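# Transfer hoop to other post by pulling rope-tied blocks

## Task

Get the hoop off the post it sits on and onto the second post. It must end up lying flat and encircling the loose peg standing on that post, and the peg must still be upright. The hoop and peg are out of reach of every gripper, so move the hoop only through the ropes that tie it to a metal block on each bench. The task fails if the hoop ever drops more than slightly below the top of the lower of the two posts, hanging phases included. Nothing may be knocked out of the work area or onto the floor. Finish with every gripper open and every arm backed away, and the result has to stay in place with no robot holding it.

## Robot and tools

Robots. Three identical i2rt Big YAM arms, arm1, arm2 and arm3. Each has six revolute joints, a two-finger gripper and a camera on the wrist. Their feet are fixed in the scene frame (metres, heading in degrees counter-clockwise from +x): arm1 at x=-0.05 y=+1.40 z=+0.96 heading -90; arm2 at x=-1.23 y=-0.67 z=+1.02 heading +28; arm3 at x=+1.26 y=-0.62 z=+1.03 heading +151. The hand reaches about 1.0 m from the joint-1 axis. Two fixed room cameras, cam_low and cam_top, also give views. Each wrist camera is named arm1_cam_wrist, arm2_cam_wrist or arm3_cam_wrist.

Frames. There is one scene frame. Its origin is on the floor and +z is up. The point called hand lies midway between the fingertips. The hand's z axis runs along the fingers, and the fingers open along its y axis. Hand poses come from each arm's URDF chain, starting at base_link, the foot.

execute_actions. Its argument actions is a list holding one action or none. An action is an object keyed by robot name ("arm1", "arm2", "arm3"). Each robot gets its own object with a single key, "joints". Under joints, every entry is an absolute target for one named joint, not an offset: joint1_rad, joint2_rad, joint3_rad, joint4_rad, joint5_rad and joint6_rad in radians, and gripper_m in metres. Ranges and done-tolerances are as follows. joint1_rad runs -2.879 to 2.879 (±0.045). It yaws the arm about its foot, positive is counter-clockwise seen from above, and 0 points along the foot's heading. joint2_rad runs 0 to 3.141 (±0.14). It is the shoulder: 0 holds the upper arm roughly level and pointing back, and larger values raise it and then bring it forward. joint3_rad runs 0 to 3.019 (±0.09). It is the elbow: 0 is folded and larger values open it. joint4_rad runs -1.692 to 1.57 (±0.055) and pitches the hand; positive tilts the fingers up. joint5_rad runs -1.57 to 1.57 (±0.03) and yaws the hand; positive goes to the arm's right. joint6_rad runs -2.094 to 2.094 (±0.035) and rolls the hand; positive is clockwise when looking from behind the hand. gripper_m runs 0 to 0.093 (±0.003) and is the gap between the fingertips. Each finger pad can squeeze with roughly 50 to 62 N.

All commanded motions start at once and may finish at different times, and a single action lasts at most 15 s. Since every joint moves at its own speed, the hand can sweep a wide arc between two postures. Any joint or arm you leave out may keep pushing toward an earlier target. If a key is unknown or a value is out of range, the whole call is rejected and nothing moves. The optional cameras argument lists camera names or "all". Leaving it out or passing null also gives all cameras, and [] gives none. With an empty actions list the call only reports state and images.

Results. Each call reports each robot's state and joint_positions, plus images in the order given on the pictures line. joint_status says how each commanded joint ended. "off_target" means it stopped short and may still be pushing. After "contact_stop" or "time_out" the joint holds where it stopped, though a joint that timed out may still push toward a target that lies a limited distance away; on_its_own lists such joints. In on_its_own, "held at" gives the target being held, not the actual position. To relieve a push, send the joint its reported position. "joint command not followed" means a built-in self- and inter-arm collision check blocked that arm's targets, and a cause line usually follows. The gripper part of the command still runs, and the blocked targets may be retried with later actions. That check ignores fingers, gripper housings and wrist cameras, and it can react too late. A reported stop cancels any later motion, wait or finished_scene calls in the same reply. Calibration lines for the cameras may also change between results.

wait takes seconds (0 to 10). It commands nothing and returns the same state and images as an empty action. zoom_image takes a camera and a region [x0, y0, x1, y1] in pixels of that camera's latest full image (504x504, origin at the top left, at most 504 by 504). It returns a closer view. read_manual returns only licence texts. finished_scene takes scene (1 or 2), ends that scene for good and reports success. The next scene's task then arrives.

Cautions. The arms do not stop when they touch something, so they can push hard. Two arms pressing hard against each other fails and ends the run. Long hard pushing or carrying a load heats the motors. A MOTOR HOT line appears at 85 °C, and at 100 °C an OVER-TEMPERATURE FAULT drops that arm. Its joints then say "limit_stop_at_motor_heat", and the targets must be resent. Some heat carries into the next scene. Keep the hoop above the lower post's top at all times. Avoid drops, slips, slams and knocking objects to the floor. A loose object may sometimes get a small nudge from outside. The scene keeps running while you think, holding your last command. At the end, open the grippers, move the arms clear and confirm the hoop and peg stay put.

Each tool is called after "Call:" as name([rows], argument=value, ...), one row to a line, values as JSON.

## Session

Call:
execute_actions(actions=[])

Scene clock: 0.00 s.
arm1.joint_positions: joint1_rad=-0.407 joint2_rad=+0.333 joint3_rad=+1.703 joint4_rad=-1.350 joint5_rad=+0.144 joint6_rad=-0.159 gripper_m=+0.095
arm1.joint_status: not commanded
arm1.hand: x=-0.0724 y=+1.4008 z=+1.6568 quat_wxyz=(-0.298, -0.578, -0.395, +0.649) (m; scene frame)
arm2.joint_positions: joint1_rad=-0.644 joint2_rad=+0.381 joint3_rad=+1.412 joint4_rad=-1.187 joint5_rad=-0.100 joint6_rad=-0.525 gripper_m=+0.095
arm2.joint_status: not commanded
arm2.hand: x=-1.0973 y=-0.6743 z=+1.6475 quat_wxyz=(-0.624, +0.170, -0.741, +0.183) (m; scene frame)
arm3.joint_positions: joint1_rad=-0.713 joint2_rad=+0.321 joint3_rad=+1.587 joint4_rad=-1.207 joint5_rad=-0.075 joint6_rad=+0.371 gripper_m=+0.095
arm3.joint_status: not commanded
arm3.hand: x=+1.2343 y=-0.5866 z=+1.7222 quat_wxyz=(-0.277, +0.498, -0.471, -0.674) (m; scene frame)
pictures: arm1_cam_wrist, arm2_cam_wrist, arm3_cam_wrist, cam_low, cam_top
camera_calibration (this result's frames):
arm1_cam_wrist: T_world_to_cam=[[-0.841417, 0.512436, 0.171543, -1.06002], [0.178713, 0.563457, -0.806584, 0.563887], [-0.50998, -0.648016, -0.565681, 1.93356], [0, 0, 0, 1]] pos_world=[-0.00661509, 1.47844, 1.73044]
arm2_cam_wrist: T_world_to_cam=[[0.0126505, -0.879461, 0.475804, -1.36389], [-0.715919, -0.340163, -0.609712, -0.00382979], [0.698069, -0.332924, -0.633926, 1.71028], [0, 0, 0, 1]] pos_world=[-1.17938, -0.6314, 1.7308]
arm3_cam_wrist: T_world_to_cam=[[0.846953, 0.411014, -0.33725, -0.225432], [-0.037513, -0.586547, -0.809046, 1.09895], [-0.530343, 0.697875, -0.481359, 2.01343], [0, 0, 0, 1]] pos_world=[1.29996, -0.66788, 1.78226]
Images, in order (width x height): arm1_cam_wrist 504x504, arm2_cam_wrist 504x504, arm3_cam_wrist 504x504, cam_low 504x504, cam_top 504x504.

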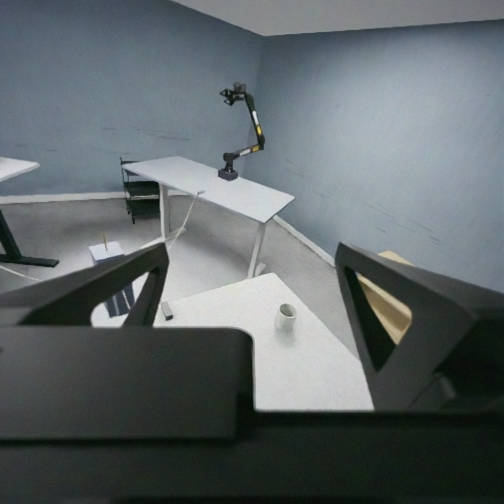

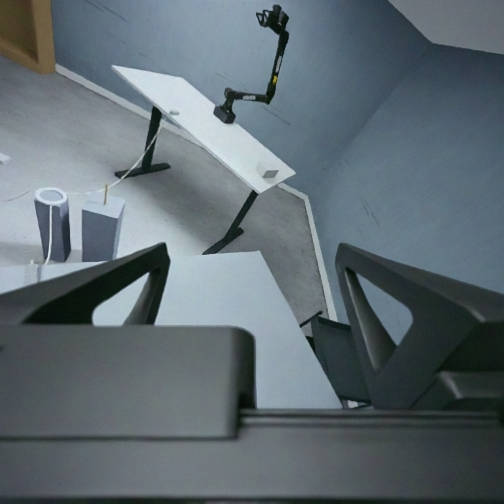

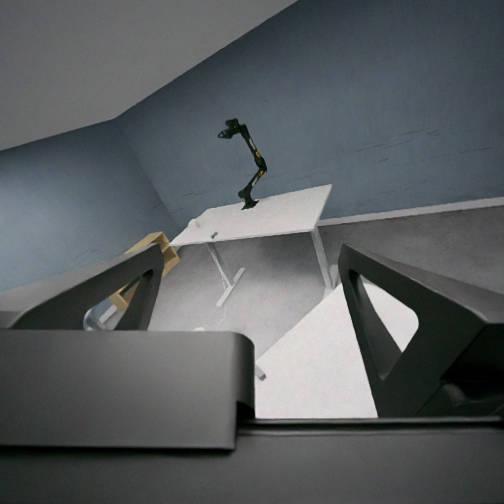

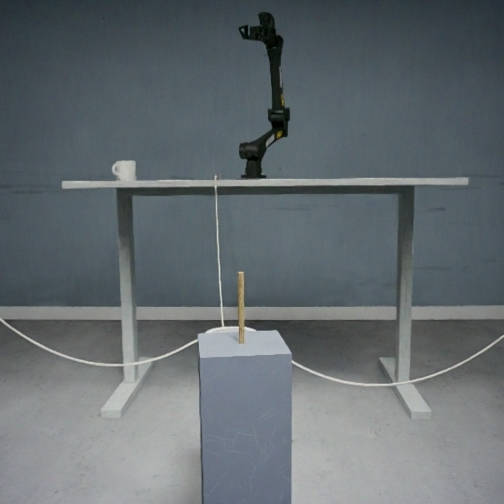

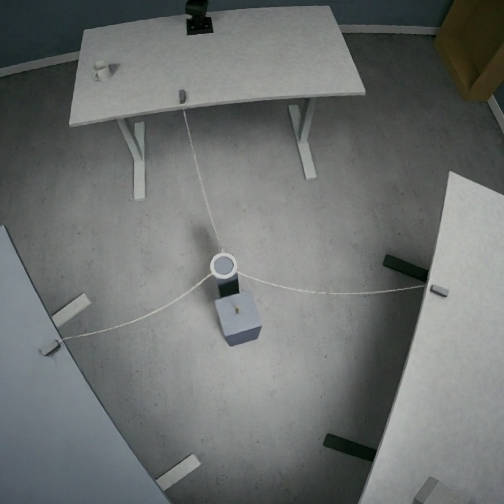

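Call:
execute_actions([
  {"arm1":{"joints":{"joint1_rad":-0.2,"joint2_rad":1.95,"joint3_rad":1.56,"joint4_rad":-1.16,"joint5_rad":0,"joint6_rad":-0.2}},"arm2":{"joints":{"joint1_rad":0.2,"joint2_rad":2.05,"joint3_rad":1.525,"joint4_rad":-1.03,"joint5_rad":0,"joint6_rad":0.2}},"arm3":{"joints":{"joint1_rad":-0.105,"joint2_rad":2.075,"joint3_rad":1.50,"joint4_rad":-0.98,"joint5_rad":0,"joint6_rad":-0.1}}},
])

Call:
zoom_image(camera="cam_low", region=[150, 250, 330, 390])

Call:
zoom_image(camera="cam_top", region=[160, 220, 310, 370])

Scene clock: 2.83 s.
arm1.joint_positions: joint1_rad=-0.206 joint2_rad=+1.966 joint3_rad=+1.538 joint4_rad=-1.165 joint5_rad=+0.003 joint6_rad=-0.191 gripper_m=+0.095
arm1.joint_status: all done
arm1.hand: x=-0.1670 y=+0.8406 z=+1.0063 quat_wxyz=(+0.014, -0.710, -0.705, -0.007) (m; scene frame)
arm2.joint_positions: joint1_rad=+0.210 joint2_rad=+2.051 joint3_rad=+1.511 joint4_rad=-1.031 joint5_rad=+0.000 joint6_rad=+0.192 gripper_m=+0.095
arm2.joint_status: all done
arm2.hand: x=-0.7819 y=-0.2967 z=+1.0162 quat_wxyz=(+0.000, +0.248, -0.969, +0.000) (m; scene frame)
arm3.joint_positions: joint1_rad=-0.103 joint2_rad=+2.069 joint3_rad=+1.501 joint4_rad=-0.989 joint5_rad=+0.000 joint6_rad=-0.088 gripper_m=+0.095
arm3.joint_status: all done
arm3.hand: x=+0.7786 y=-0.2839 z=+1.0099 quat_wxyz=(-0.003, +0.966, -0.259, -0.008) (m; scene frame)
pictures: arm1_cam_wrist, arm2_cam_wrist, arm3_cam_wrist, cam_low, cam_top
camera_calibration (this result's frames):
arm1_cam_wrist: T_world_to_cam=[[-0.99993, 0.00372579, 0.0112703, -0.178532], [0.00985635, 0.789696, 0.613419, -1.2756], [-0.00661465, 0.613486, -0.789678, 0.403368], [0, 0, 0, 1]] pos_world=[-0.163279, 0.76054, 1.10302]
arm2_cam_wrist: T_world_to_cam=[[0.471489, -0.881817, 0.00984861, 0.0961432], [-0.713627, -0.374953, 0.591731, -1.26389], [-0.518106, -0.286023, -0.806075, 0.453551], [0, 0, 0, 1]] pos_world=[-0.712288, -0.259392, 1.11253]
arm3_cam_wrist: T_world_to_cam=[[0.480708, 0.876872, -0.00388224, -0.123386], [0.731125, -0.398356, 0.553867, -1.23832], [0.484124, -0.269087, -0.832596, 0.507911], [0, 0, 0, 1]] pos_world=[0.718784, -0.248425, 1.10827]
Images, in order (width x height): arm1_cam_wrist 504x504, arm2_cam_wrist 504x504, arm3_cam_wrist 504x504, cam_low 504x504, cam_top 504x504.

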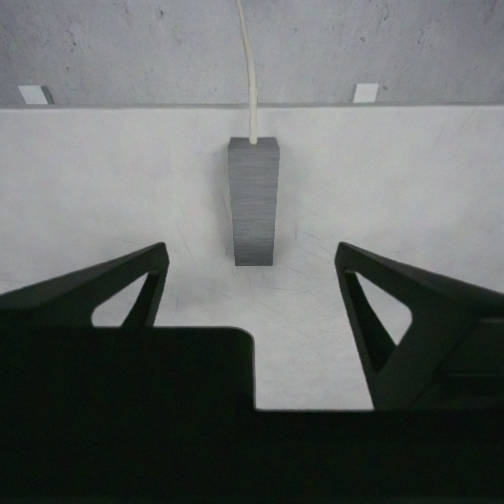

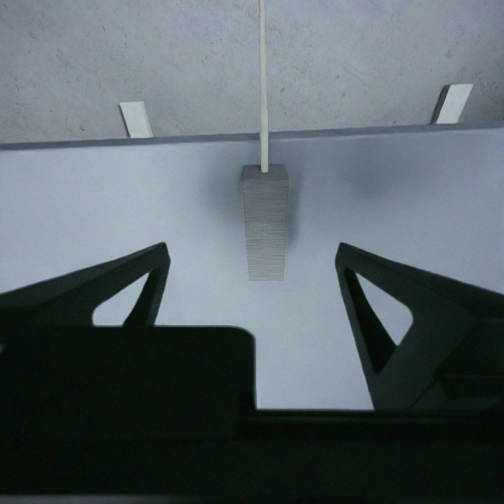

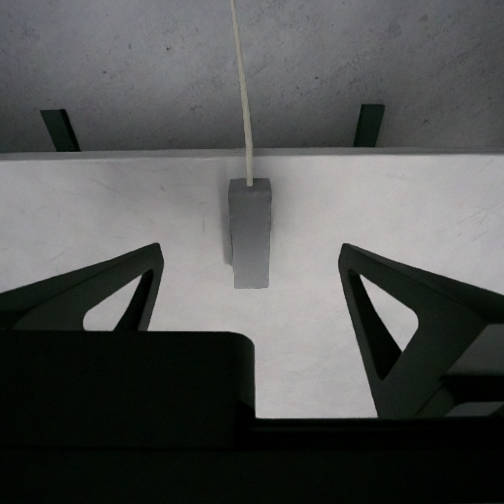

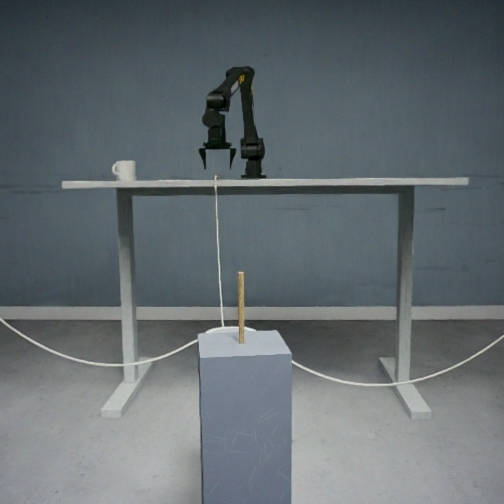

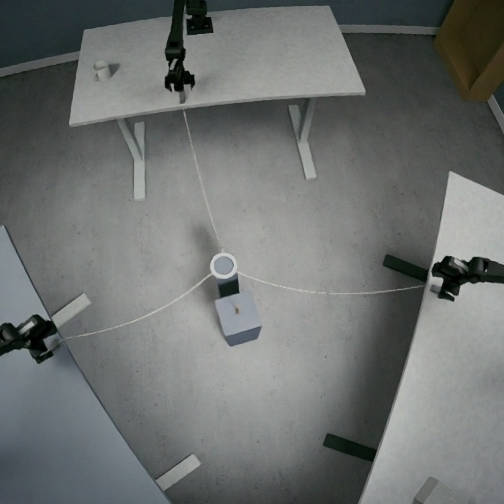

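Region (150, 250, 330, 390) of cam_low's 504x504 image, scaled by 2.800, with more detail than that image has.

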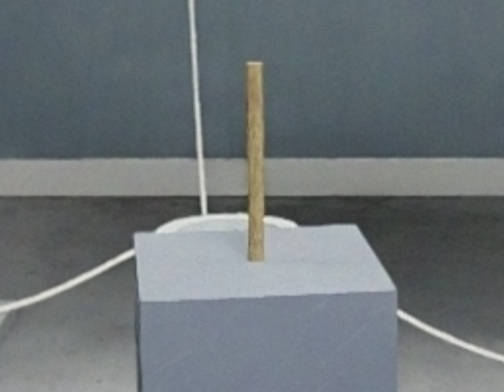

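Region (160, 220, 310, 370) of cam_top's 504x504 image, scaled by 3.360, with more detail than that image has.

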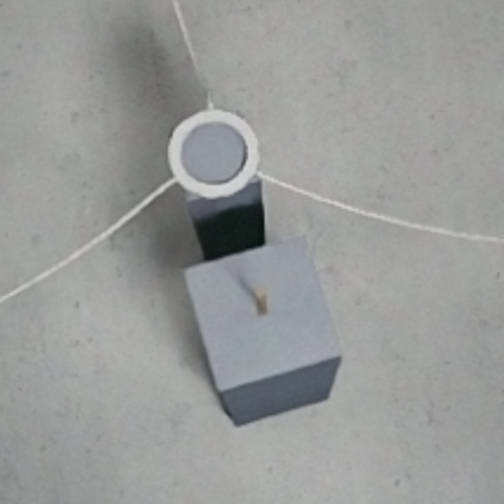

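Call:
execute_actions([
  {"arm1":{"joints":{"joint2_rad":2.03,"joint4_rad":-1.07}},"arm2":{"joints":{"joint1_rad":0.185,"joint2_rad":2.13,"joint4_rad":-0.95}},"arm3":{"joints":{"joint2_rad":2.16,"joint4_rad":-0.95}}},
], cameras=["arm1_cam_wrist","arm2_cam_wrist","arm3_cam_wrist"])

Scene clock: 4.77 s.
arm1.joint_positions: joint1_rad=-0.206 joint2_rad=+2.038 joint3_rad=+1.538 joint4_rad=-1.080 joint5_rad=+0.001 joint6_rad=-0.191 gripper_m=+0.095
arm1.joint_status: all done
arm1.hand: x=-0.1697 y=+0.8273 z=+0.9657 quat_wxyz=(+0.009, -0.709, -0.705, -0.002) (m; scene frame)
arm2.joint_positions: joint1_rad=+0.192 joint2_rad=+2.125 joint3_rad=+1.511 joint4_rad=-0.961 joint5_rad=+0.001 joint6_rad=+0.193 gripper_m=+0.095
arm2.joint_status: all done
arm2.hand: x=-0.7710 y=-0.3016 z=+0.9738 quat_wxyz=(+0.002, +0.239, -0.971, +0.001) (m; scene frame)
arm3.joint_positions: joint1_rad=-0.103 joint2_rad=+2.149 joint3_rad=+1.501 joint4_rad=-0.964 joint5_rad=+0.000 joint6_rad=-0.088 gripper_m=+0.095
arm3.joint_status: all done
arm3.hand: x=+0.7849 y=-0.2883 z=+0.9647 quat_wxyz=(+0.007, +0.966, -0.259, +0.018) (m; scene frame)
pictures: arm1_cam_wrist, arm2_cam_wrist, arm3_cam_wrist
camera_calibration (this result's frames):
arm1_cam_wrist: T_world_to_cam=[[-0.999921, 0.00260799, 0.0123294, -0.180785], [0.00951352, 0.797845, 0.602788, -1.23671], [-0.00826486, 0.602857, -0.797806, 0.395803], [0, 0, 0, 1]] pos_world=[-0.165734, 0.74856, 1.06348]
arm2_cam_wrist: T_world_to_cam=[[0.455298, -0.890269, 0.0111518, 0.0708665], [-0.718402, -0.359946, 0.595262, -1.23549], [-0.52593, -0.279033, -0.803454, 0.417179], [0, 0, 0, 1]] pos_world=[-0.700436, -0.265212, 1.06983]
arm3_cam_wrist: T_world_to_cam=[[0.481026, 0.876649, -0.00999886, -0.117127], [0.705032, -0.380029, 0.598755, -1.2372], [0.521098, -0.295066, -0.80087, 0.39895], [0, 0, 0, 1]] pos_world=[0.720715, -0.249776, 1.05912]
Images, in order (width x height): arm1_cam_wrist 504x504, arm2_cam_wrist 504x504, arm3_cam_wrist 504x504.

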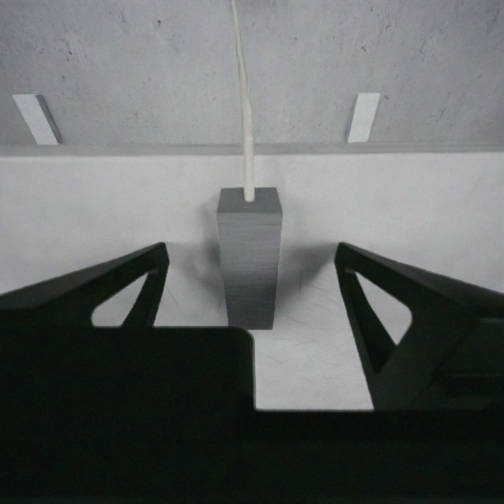

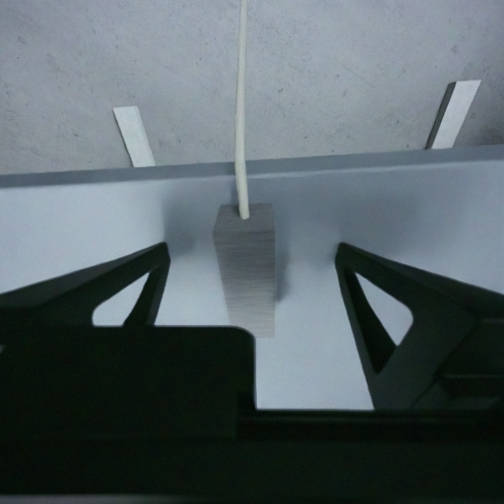

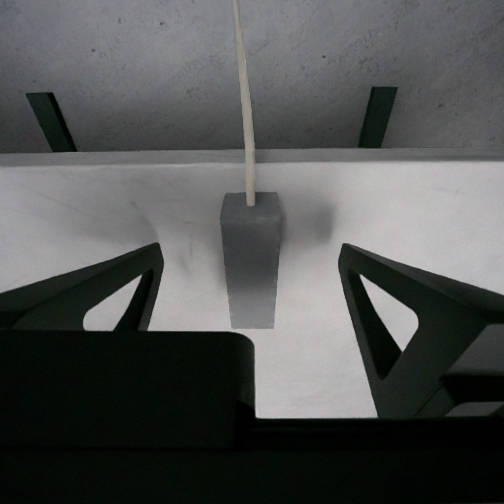

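Call:
execute_actions([
  {"arm1":{"joints":{"gripper_m":0.005}},"arm2":{"joints":{"gripper_m":0.005}},"arm3":{"joints":{"gripper_m":0.005}}},
], cameras=[])

Scene clock: 5.77 s.
arm1.joint_positions: joint1_rad=-0.206 joint2_rad=+2.038 joint3_rad=+1.538 joint4_rad=-1.079 joint5_rad=+0.000 joint6_rad=-0.192 gripper_m=+0.025
arm1.joint_status: gripper_m off_target (ended at +0.025, target +0.005)
arm1.hand: x=-0.1696 y=+0.8271 z=+0.9657 quat_wxyz=(+0.009, -0.709, -0.705, -0.002) (m; scene frame)
arm2.joint_positions: joint1_rad=+0.192 joint2_rad=+2.125 joint3_rad=+1.511 joint4_rad=-0.960 joint5_rad=+0.000 joint6_rad=+0.194 gripper_m=+0.025
arm2.joint_status: gripper_m off_target (ended at +0.025, target +0.005)
arm2.hand: x=-0.7710 y=-0.3015 z=+0.9738 quat_wxyz=(+0.002, +0.238, -0.971, +0.001) (m; scene frame)
arm3.joint_positions: joint1_rad=-0.103 joint2_rad=+2.149 joint3_rad=+1.501 joint4_rad=-0.964 joint5_rad=+0.000 joint6_rad=-0.089 gripper_m=+0.025
arm3.joint_status: gripper_m off_target (ended at +0.025, target +0.005)
arm3.hand: x=+0.7849 y=-0.2882 z=+0.9647 quat_wxyz=(+0.006, +0.966, -0.259, +0.018) (m; scene frame)
pictures: none
No camera images: the call's "cameras" was empty. Leave "cameras" out to get every camera's image.

Call:
execute_actions([
  {"arm1":{"joints":{"joint1_rad":-0.045,"joint2_rad":1.175,"joint3_rad":1.028,"joint4_rad":-0.995,"joint6_rad":-0.04}},"arm2":{"joints":{"joint1_rad":0.24,"joint2_rad":1.787,"joint3_rad":1.097,"joint4_rad":-0.46,"joint6_rad":0.235}},"arm3":{"joints":{"joint1_rad":0.03,"joint2_rad":1.763,"joint3_rad":1.268,"joint4_rad":-0.665,"joint6_rad":0.03}}},
])

Scene clock: 9.97 s.
arm1.joint_positions: joint1_rad=-0.041 joint2_rad=+1.176 joint3_rad=+1.012 joint4_rad=-1.000 joint5_rad=-0.002 joint6_rad=-0.049 gripper_m=+0.025
arm1.joint_status: all done
arm1.hand: x=-0.0654 y=+0.9876 z=+1.1743 quat_wxyz=(-0.132, -0.686, -0.700, +0.149) (m; scene frame)
arm2.joint_positions: joint1_rad=+0.243 joint2_rad=+1.779 joint3_rad=+1.091 joint4_rad=-0.479 joint5_rad=+0.001 joint6_rad=+0.228 gripper_m=+0.025
arm2.joint_status: all done
arm2.hand: x=-0.8143 y=-0.2997 z=+1.0412 quat_wxyz=(-0.178, +0.242, -0.950, -0.091) (m; scene frame)
arm3.joint_positions: joint1_rad=+0.030 joint2_rad=+1.748 joint3_rad=+1.265 joint4_rad=-0.681 joint5_rad=+0.000 joint6_rad=+0.018 gripper_m=+0.025
arm3.joint_status: all done
arm3.hand: x=+0.7354 y=-0.3495 z=+1.1182 quat_wxyz=(-0.046, +0.949, -0.241, -0.198) (m; scene frame)
pictures: arm1_cam_wrist, arm2_cam_wrist, arm3_cam_wrist, cam_low, cam_top
camera_calibration (this result's frames):
arm1_cam_wrist: T_world_to_cam=[[-0.999379, -0.0162774, 0.0312559, -0.0830149], [-0.00865863, 0.973164, 0.22995, -1.22789], [-0.0341601, 0.229536, -0.972701, 1.03888], [0, 0, 0, 1]] pos_world=[-0.0581071, 0.955128, 1.29546]
arm2_cam_wrist: T_world_to_cam=[[0.48069, -0.872976, -0.08276, 0.215174], [-0.841188, -0.485717, 0.237657, -1.07135], [-0.247667, -0.0446227, -0.967817, 0.917032], [0, 0, 0, 1]] pos_world=[-0.777523, -0.291613, 1.15994]
arm3_cam_wrist: T_world_to_cam=[[0.455317, 0.890322, -0.00354851, -0.0216395], [0.873869, -0.446133, 0.193178, -1.01117], [0.170407, -0.0910581, -0.981157, 1.06044], [0, 0, 0, 1]] pos_world=[0.712781, -0.335291, 1.23572]
Images, in order (width x height): arm1_cam_wrist 504x504, arm2_cam_wrist 504x504, arm3_cam_wrist 504x504, cam_low 504x504, cam_top 504x504.

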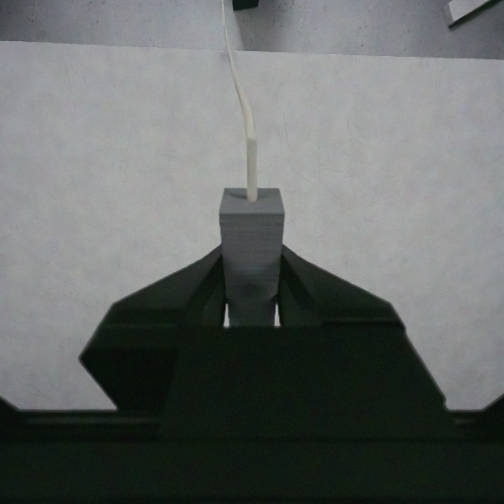

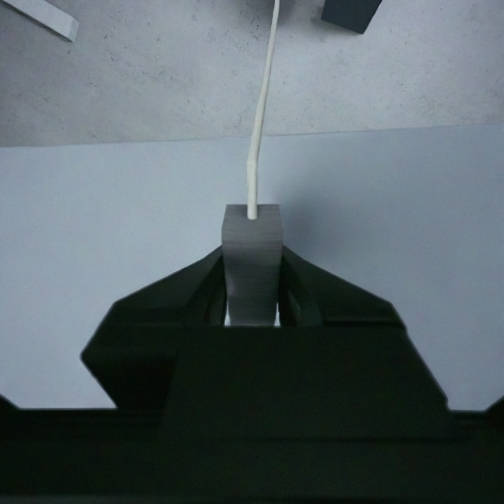

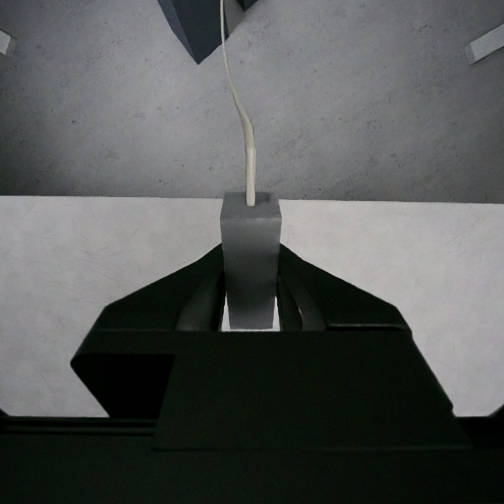

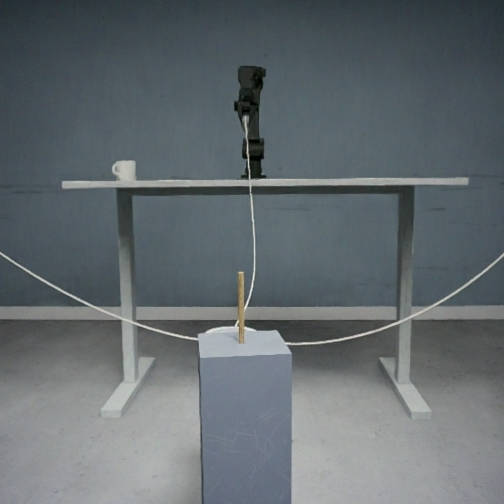

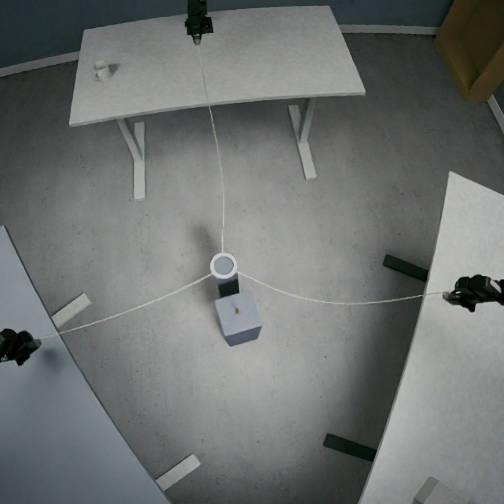

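Call:
execute_actions([
  {"arm1":{"joints":{"joint2_rad":1.065,"joint3_rad":1.085,"joint4_rad":-1.16}},"arm2":{"joints":{"joint2_rad":1.665,"joint3_rad":1.045,"joint4_rad":-0.57}},"arm3":{"joints":{"joint2_rad":1.6,"joint3_rad":1.19,"joint4_rad":-0.79}}},
], cameras=["cam_low","cam_top"])

Scene clock: 11.87 s.
arm1.joint_positions: joint1_rad=-0.041 joint2_rad=+1.069 joint3_rad=+1.018 joint4_rad=-1.153 joint5_rad=-0.002 joint6_rad=-0.049 gripper_m=+0.025
arm1.joint_status: all done
arm1.hand: x=-0.0637 y=+1.0316 z=+1.2028 quat_wxyz=(-0.118, -0.689, -0.702, +0.135) (m; scene frame)
arm2.joint_positions: joint1_rad=+0.243 joint2_rad=+1.671 joint3_rad=+1.030 joint4_rad=-0.561 joint5_rad=+0.001 joint6_rad=+0.228 gripper_m=+0.025
arm2.joint_status: all done
arm2.hand: x=-0.8414 y=-0.3237 z=+1.0659 quat_wxyz=(-0.163, +0.242, -0.953, -0.084) (m; scene frame)
arm3.joint_positions: joint1_rad=+0.030 joint2_rad=+1.612 joint3_rad=+1.181 joint4_rad=-0.779 joint5_rad=+0.000 joint6_rad=+0.018 gripper_m=+0.025
arm3.joint_status: all done
arm3.hand: x=+0.7816 y=-0.3736 z=+1.1462 quat_wxyz=(-0.041, +0.953, -0.242, -0.176) (m; scene frame)
pictures: cam_low, cam_top
Images, in order (width x height): cam_low 504x504, cam_top 504x504.

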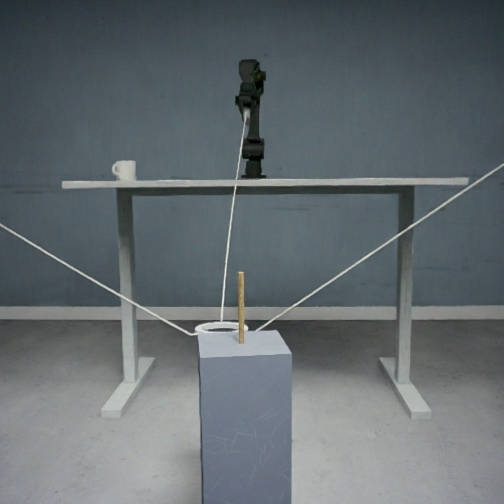

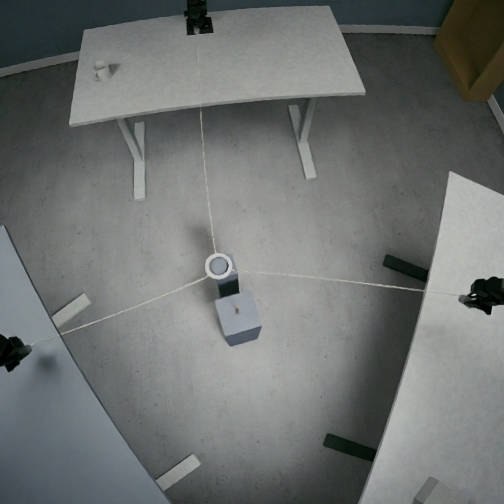

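Call:
execute_actions([
  {"arm1":{"joints":{"joint1_rad":0.157,"joint2_rad":0.985,"joint3_rad":1.6,"joint4_rad":-1.555,"joint6_rad":0.16}},"arm2":{"joints":{"joint1_rad":0.172,"joint2_rad":1.49,"joint3_rad":1.52,"joint4_rad":-1.18,"joint6_rad":0.175}},"arm3":{"joints":{"joint1_rad":-0.04,"joint2_rad":1.255,"joint3_rad":1.49,"joint4_rad":-1.375,"joint6_rad":-0.04}}},
], cameras=[])

Call:
wait(seconds=3)

Call:
zoom_image(camera="cam_low", region=[150, 200, 330, 360])

Call:
zoom_image(camera="cam_top", region=[160, 210, 310, 360])

Scene clock: 14.57 s.
arm1.joint_positions: joint1_rad=+0.157 joint2_rad=+0.992 joint3_rad=+1.549 joint4_rad=-1.549 joint5_rad=+0.000 joint6_rad=+0.151 gripper_m=+0.025
arm1.joint_status: all done
arm1.hand: x=+0.0049 y=+1.0729 z=+1.4367 quat_wxyz=(-0.225, -0.673, -0.684, +0.169) (m; scene frame)
arm2.joint_positions: joint1_rad=+0.166 joint2_rad=+1.495 joint3_rad=+1.487 joint4_rad=-1.169 joint5_rad=+0.001 joint6_rad=+0.183 gripper_m=+0.025
arm2.joint_status: all done
arm2.hand: x=-0.8039 y=-0.3453 z=+1.3067 quat_wxyz=(-0.179, +0.227, -0.954, -0.079) (m; scene frame)
arm3.joint_positions: joint1_rad=-0.046 joint2_rad=+1.268 joint3_rad=+1.468 joint4_rad=-1.360 joint5_rad=+0.000 joint6_rad=-0.029 gripper_m=+0.025
arm3.joint_status: all done
arm3.hand: x=+0.8814 y=-0.3872 z=+1.3921 quat_wxyz=(-0.059, +0.945, -0.255, -0.196) (m; scene frame)
pictures: none
No camera images: the call's "cameras" was empty. Leave "cameras" out to get every camera's image.

Scene clock: 17.57 s.
arm1.joint_positions: joint1_rad=+0.157 joint2_rad=+0.993 joint3_rad=+1.549 joint4_rad=-1.549 joint5_rad=+0.000 joint6_rad=+0.151 gripper_m=+0.025
arm1.joint_status: all done
arm1.hand: x=+0.0049 y=+1.0728 z=+1.4366 quat_wxyz=(-0.225, -0.673, -0.685, +0.168) (m; scene frame)
arm2.joint_positions: joint1_rad=+0.166 joint2_rad=+1.495 joint3_rad=+1.487 joint4_rad=-1.169 joint5_rad=+0.001 joint6_rad=+0.183 gripper_m=+0.025
arm2.joint_status: all done
arm2.hand: x=-0.8039 y=-0.3453 z=+1.3067 quat_wxyz=(-0.179, +0.227, -0.954, -0.079) (m; scene frame)
arm3.joint_positions: joint1_rad=-0.046 joint2_rad=+1.268 joint3_rad=+1.468 joint4_rad=-1.360 joint5_rad=+0.000 joint6_rad=-0.029 gripper_m=+0.025
arm3.joint_status: all done
arm3.hand: x=+0.8814 y=-0.3872 z=+1.3921 quat_wxyz=(-0.059, +0.945, -0.255, -0.196) (m; scene frame)
wait: 3.00 s; at rest by 0.27 s
pictures: arm1_cam_wrist, arm2_cam_wrist, arm3_cam_wrist, cam_low, cam_top
camera_calibration (this result's frames):
arm1_cam_wrist: T_world_to_cam=[[-0.996874, -0.0396534, -0.0683304, 0.148596], [-0.0442019, 0.996814, 0.0663933, -1.16066], [0.06548, 0.0692061, -0.995451, 1.48099], [0, 0, 0, 1]] pos_world=[-0.000146633, 1.06036, 1.56147]
arm2_cam_wrist: T_world_to_cam=[[0.449652, -0.890906, -0.0640336, 0.1367], [-0.858853, -0.450937, 0.242956, -1.15695], [-0.245326, -0.0542502, -0.967922, 1.17327], [0, 0, 0, 1]] pos_world=[-0.76728, -0.336272, 1.42548]
arm3_cam_wrist: T_world_to_cam=[[0.484645, 0.874581, 0.0150835, -0.111482], [0.857174, -0.478293, 0.191017, -1.2032], [0.174274, -0.0796461, -0.981471, 1.30231], [0, 0, 0, 1]] pos_world=[0.858422, -0.374258, 1.50969]
Images, in order (width x height): arm1_cam_wrist 504x504, arm2_cam_wrist 504x504, arm3_cam_wrist 504x504, cam_low 504x504, cam_top 504x504.

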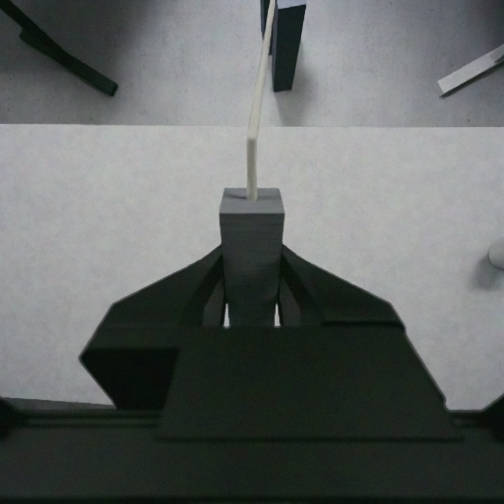

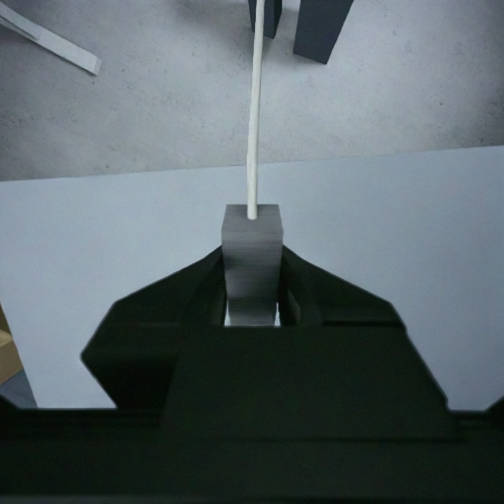

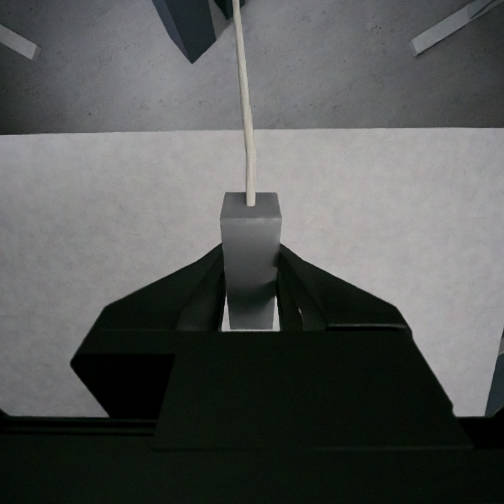

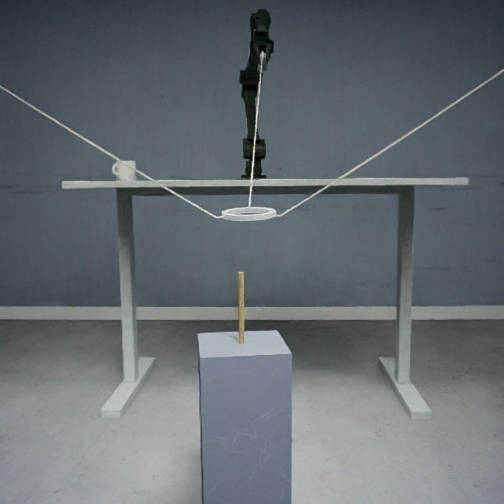

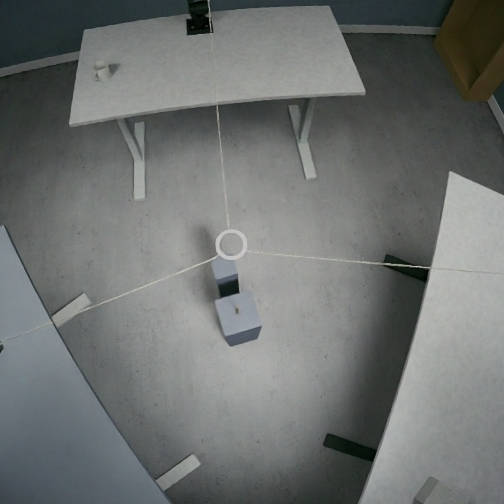

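Region (150, 200, 330, 360) of cam_low's 504x504 image, scaled by 2.800, with more detail than that image has.

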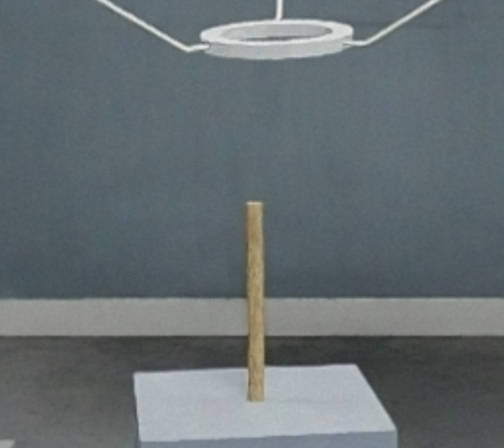

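Region (160, 210, 310, 360) of cam_top's 504x504 image, scaled by 3.360, with more detail than that image has.

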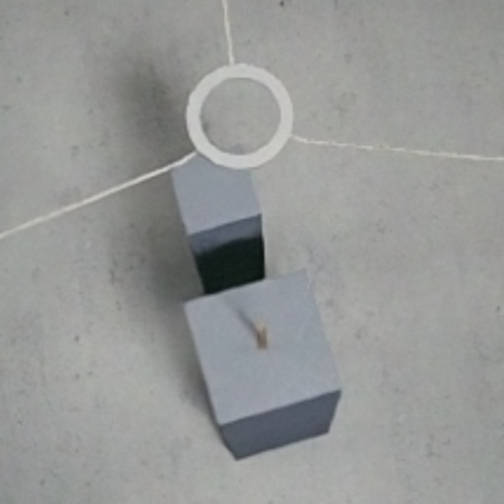

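Call:
execute_actions([
  {"arm1":{"joints":{"joint1_rad":0.075,"joint2_rad":1.605,"joint3_rad":2.185,"joint4_rad":-1.485,"joint6_rad":0.07}},"arm2":{"joints":{"joint1_rad":-0.305,"joint2_rad":1.205,"joint3_rad":1.245,"joint4_rad":-1.22,"joint6_rad":-0.31}},"arm3":{"joints":{"joint1_rad":0.55,"joint2_rad":1.13,"joint3_rad":1.385,"joint4_rad":-1.44,"joint6_rad":0.55}}},
], cameras=[])

Call:
wait(seconds=3)

Call:
zoom_image(camera="cam_low", region=[150, 200, 330, 360])

Call:
zoom_image(camera="cam_top", region=[160, 210, 310, 360])

Scene clock: 20.53 s.
arm1.joint_positions: joint1_rad=+0.078 joint2_rad=+1.639 joint3_rad=+2.117 joint4_rad=-1.498 joint5_rad=+0.000 joint6_rad=+0.080 gripper_m=+0.025
arm1.joint_status: all done
arm1.hand: x=+0.0008 y=+0.8178 z=+1.4240 quat_wxyz=(-0.201, -0.678, -0.685, +0.177) (m; scene frame)
arm2.joint_positions: joint1_rad=-0.308 joint2_rad=+1.206 joint3_rad=+1.237 joint4_rad=-1.211 joint5_rad=+0.001 joint6_rad=-0.302 gripper_m=+0.025
arm2.joint_status: all done
arm2.hand: x=-0.8130 y=-0.5962 z=+1.3164 quat_wxyz=(-0.193, +0.232, -0.953, +0.013) (m; scene frame)
arm3.joint_positions: joint1_rad=+0.548 joint2_rad=+1.147 joint3_rad=+1.385 joint4_rad=-1.427 joint5_rad=+0.000 joint6_rad=+0.538 gripper_m=+0.025
arm3.joint_status: all done
arm3.hand: x=+0.8696 y=-0.6378 z=+1.3951 quat_wxyz=(+0.054, +0.951, -0.242, -0.183) (m; scene frame)
pictures: none
No camera images: the call's "cameras" was empty. Leave "cameras" out to get every camera's image.

Scene clock: 23.53 s.
arm1.joint_positions: joint1_rad=+0.078 joint2_rad=+1.639 joint3_rad=+2.117 joint4_rad=-1.498 joint5_rad=+0.000 joint6_rad=+0.080 gripper_m=+0.025
arm1.joint_status: all done
arm1.hand: x=+0.0008 y=+0.8178 z=+1.4240 quat_wxyz=(-0.201, -0.678, -0.685, +0.177) (m; scene frame)
arm2.joint_positions: joint1_rad=-0.308 joint2_rad=+1.206 joint3_rad=+1.237 joint4_rad=-1.211 joint5_rad=+0.001 joint6_rad=-0.302 gripper_m=+0.025
arm2.joint_status: all done
arm2.hand: x=-0.8130 y=-0.5962 z=+1.3164 quat_wxyz=(-0.193, +0.232, -0.953, +0.013) (m; scene frame)
arm3.joint_positions: joint1_rad=+0.548 joint2_rad=+1.147 joint3_rad=+1.385 joint4_rad=-1.427 joint5_rad=+0.000 joint6_rad=+0.539 gripper_m=+0.025
arm3.joint_status: all done
arm3.hand: x=+0.8696 y=-0.6378 z=+1.3951 quat_wxyz=(+0.054, +0.951, -0.242, -0.183) (m; scene frame)
wait: 3.00 s; at rest by 0.27 s
pictures: arm1_cam_wrist, arm2_cam_wrist, arm3_cam_wrist, cam_low, cam_top
camera_calibration (this result's frames):
arm1_cam_wrist: T_world_to_cam=[[-0.999417, -0.02, -0.0276714, 0.0595429], [-0.0224155, 0.995696, 0.0899314, -0.938506], [0.0257536, 0.0904992, -0.995563, 1.46922], [0, 0, 0, 1]] pos_world=[0.000633514, 0.802694, 1.54875]
arm2_cam_wrist: T_world_to_cam=[[0.425805, -0.896886, 0.119521, -0.346713], [-0.886493, -0.387079, 0.253575, -1.27866], [-0.181164, -0.213928, -0.959903, 1.11313], [0, 0, 0, 1]] pos_world=[-0.784234, -0.567776, 1.43417]
arm3_cam_wrist: T_world_to_cam=[[0.420633, 0.887254, -0.189338, 0.46225], [0.893317, -0.368652, 0.257062, -1.36722], [0.158279, -0.277267, -0.947666, 1.12802], [0, 0, 0, 1]] pos_world=[0.848382, -0.601398, 1.50797]
Images, in order (width x height): arm1_cam_wrist 504x504, arm2_cam_wrist 504x504, arm3_cam_wrist 504x504, cam_low 504x504, cam_top 504x504.

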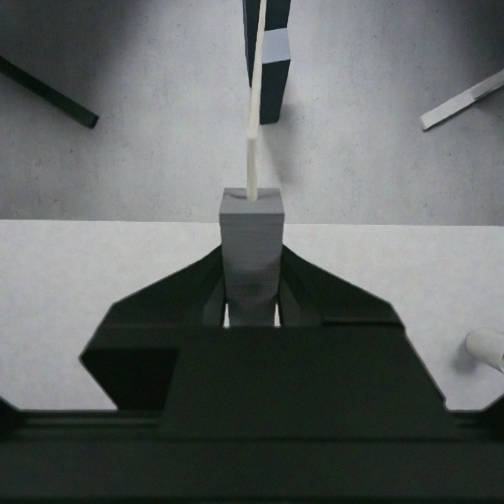

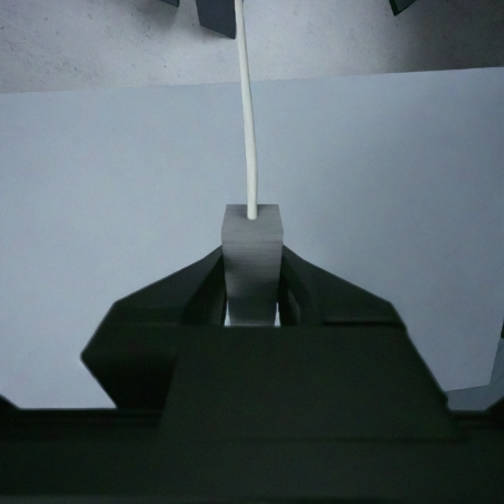

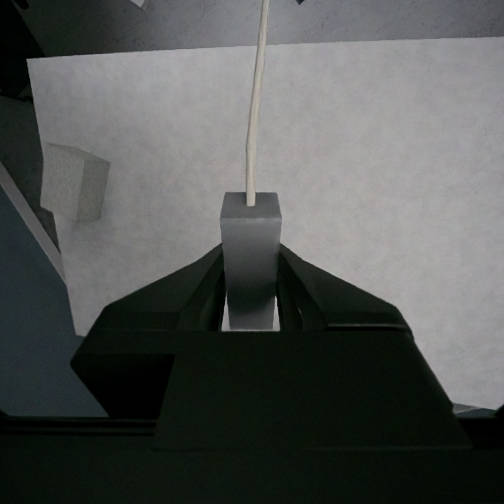

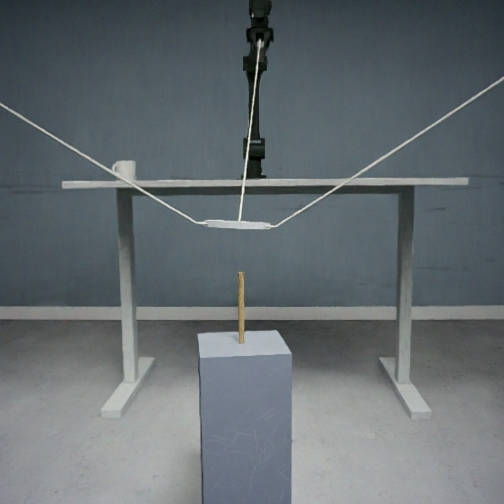

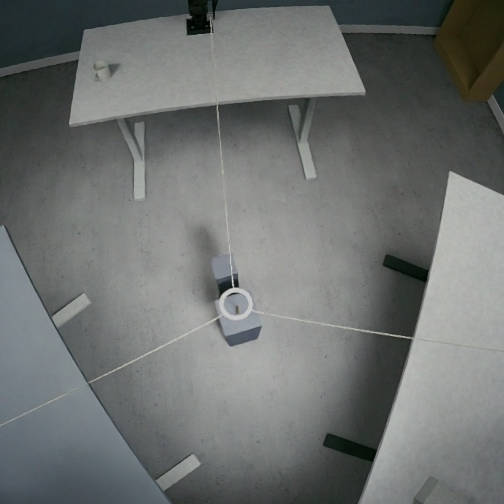

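Region (150, 200, 330, 360) of cam_low's 504x504 image, scaled by 2.800, with more detail than that image has.

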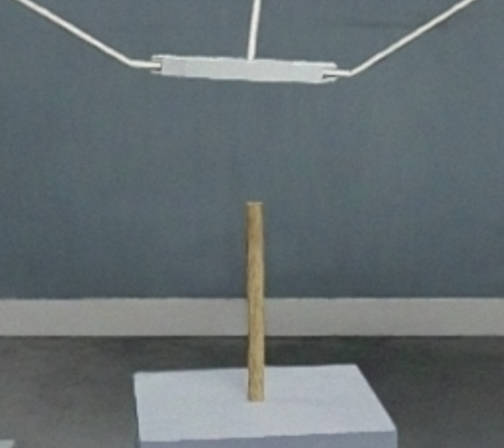

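Region (160, 210, 310, 360) of cam_top's 504x504 image, scaled by 3.360, with more detail than that image has.

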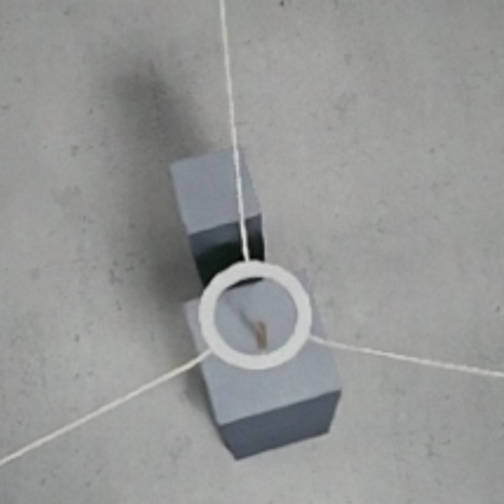

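Call:
execute_actions([
  {"arm1":{"joints":{"joint1_rad":0.065,"joint2_rad":1.6,"joint3_rad":1.925,"joint4_rad":-1.247}},"arm2":{"joints":{"joint1_rad":-0.28,"joint2_rad":1.30,"joint3_rad":1.095,"joint4_rad":-0.962}},"arm3":{"joints":{"joint1_rad":0.508,"joint2_rad":1.19,"joint3_rad":1.207,"joint4_rad":-1.195}}},
], cameras=["cam_low","cam_top"])

Call:
zoom_image(camera="cam_low", region=[150, 200, 330, 360])

Call:
zoom_image(camera="cam_top", region=[160, 210, 310, 360])

Scene clock: 25.87 s.
arm1.joint_positions: joint1_rad=+0.075 joint2_rad=+1.632 joint3_rad=+1.895 joint4_rad=-1.268 joint5_rad=+0.000 joint6_rad=+0.080 gripper_m=+0.025
arm1.joint_status: all done
arm1.hand: x=+0.0005 y=+0.7880 z=+1.3506 quat_wxyz=(-0.207, -0.677, -0.682, +0.182) (m; scene frame)
arm2.joint_positions: joint1_rad=-0.286 joint2_rad=+1.320 joint3_rad=+1.069 joint4_rad=-0.976 joint5_rad=+0.001 joint6_rad=-0.302 gripper_m=+0.025
arm2.joint_status: all done
arm2.hand: x=-0.7940 y=-0.5827 z=+1.2115 quat_wxyz=(-0.171, +0.244, -0.955, +0.010) (m; scene frame)
arm3.joint_positions: joint1_rad=+0.509 joint2_rad=+1.206 joint3_rad=+1.201 joint4_rad=-1.214 joint5_rad=+0.000 joint6_rad=+0.539 gripper_m=+0.025
arm3.joint_status: all done
arm3.hand: x=+0.8434 y=-0.6223 z=+1.3053 quat_wxyz=(+0.046, +0.949, -0.262, -0.170) (m; scene frame)
pictures: cam_low, cam_top
Images, in order (width x height): cam_low 504x504, cam_top 504x504.

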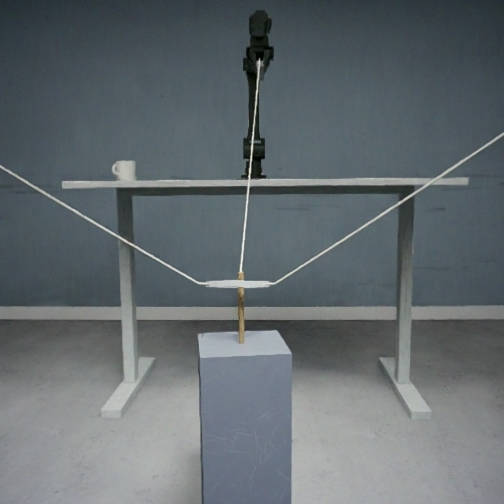

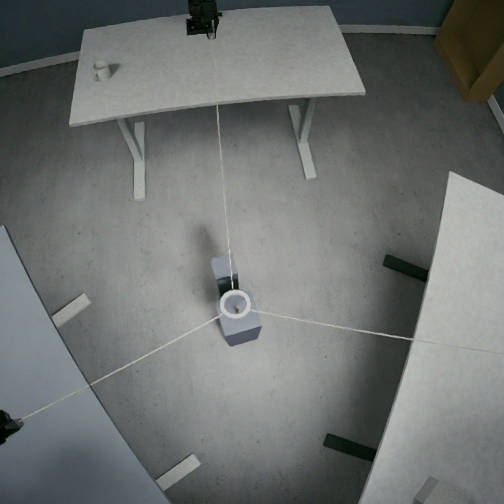

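Region (150, 200, 330, 360) of cam_low's 504x504 image, scaled by 2.800, with more detail than that image has.

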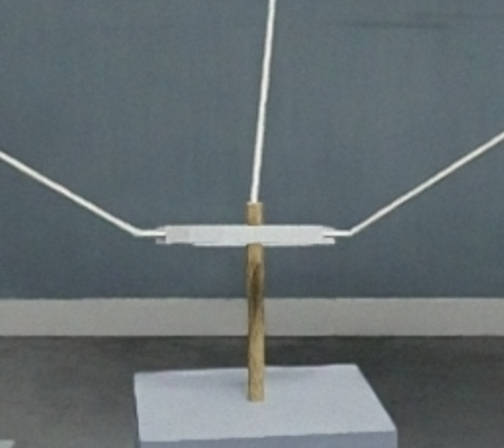

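Region (160, 210, 310, 360) of cam_top's 504x504 image, scaled by 3.360, with more detail than that image has.

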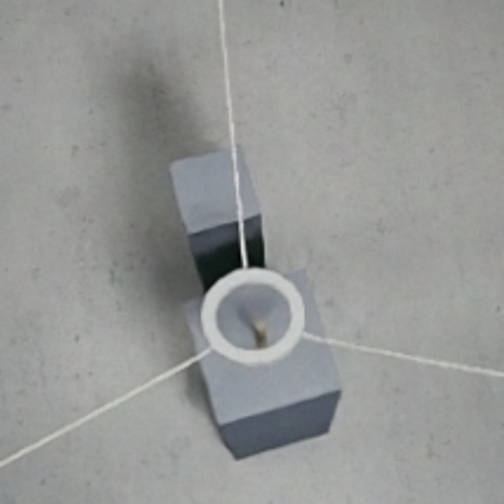

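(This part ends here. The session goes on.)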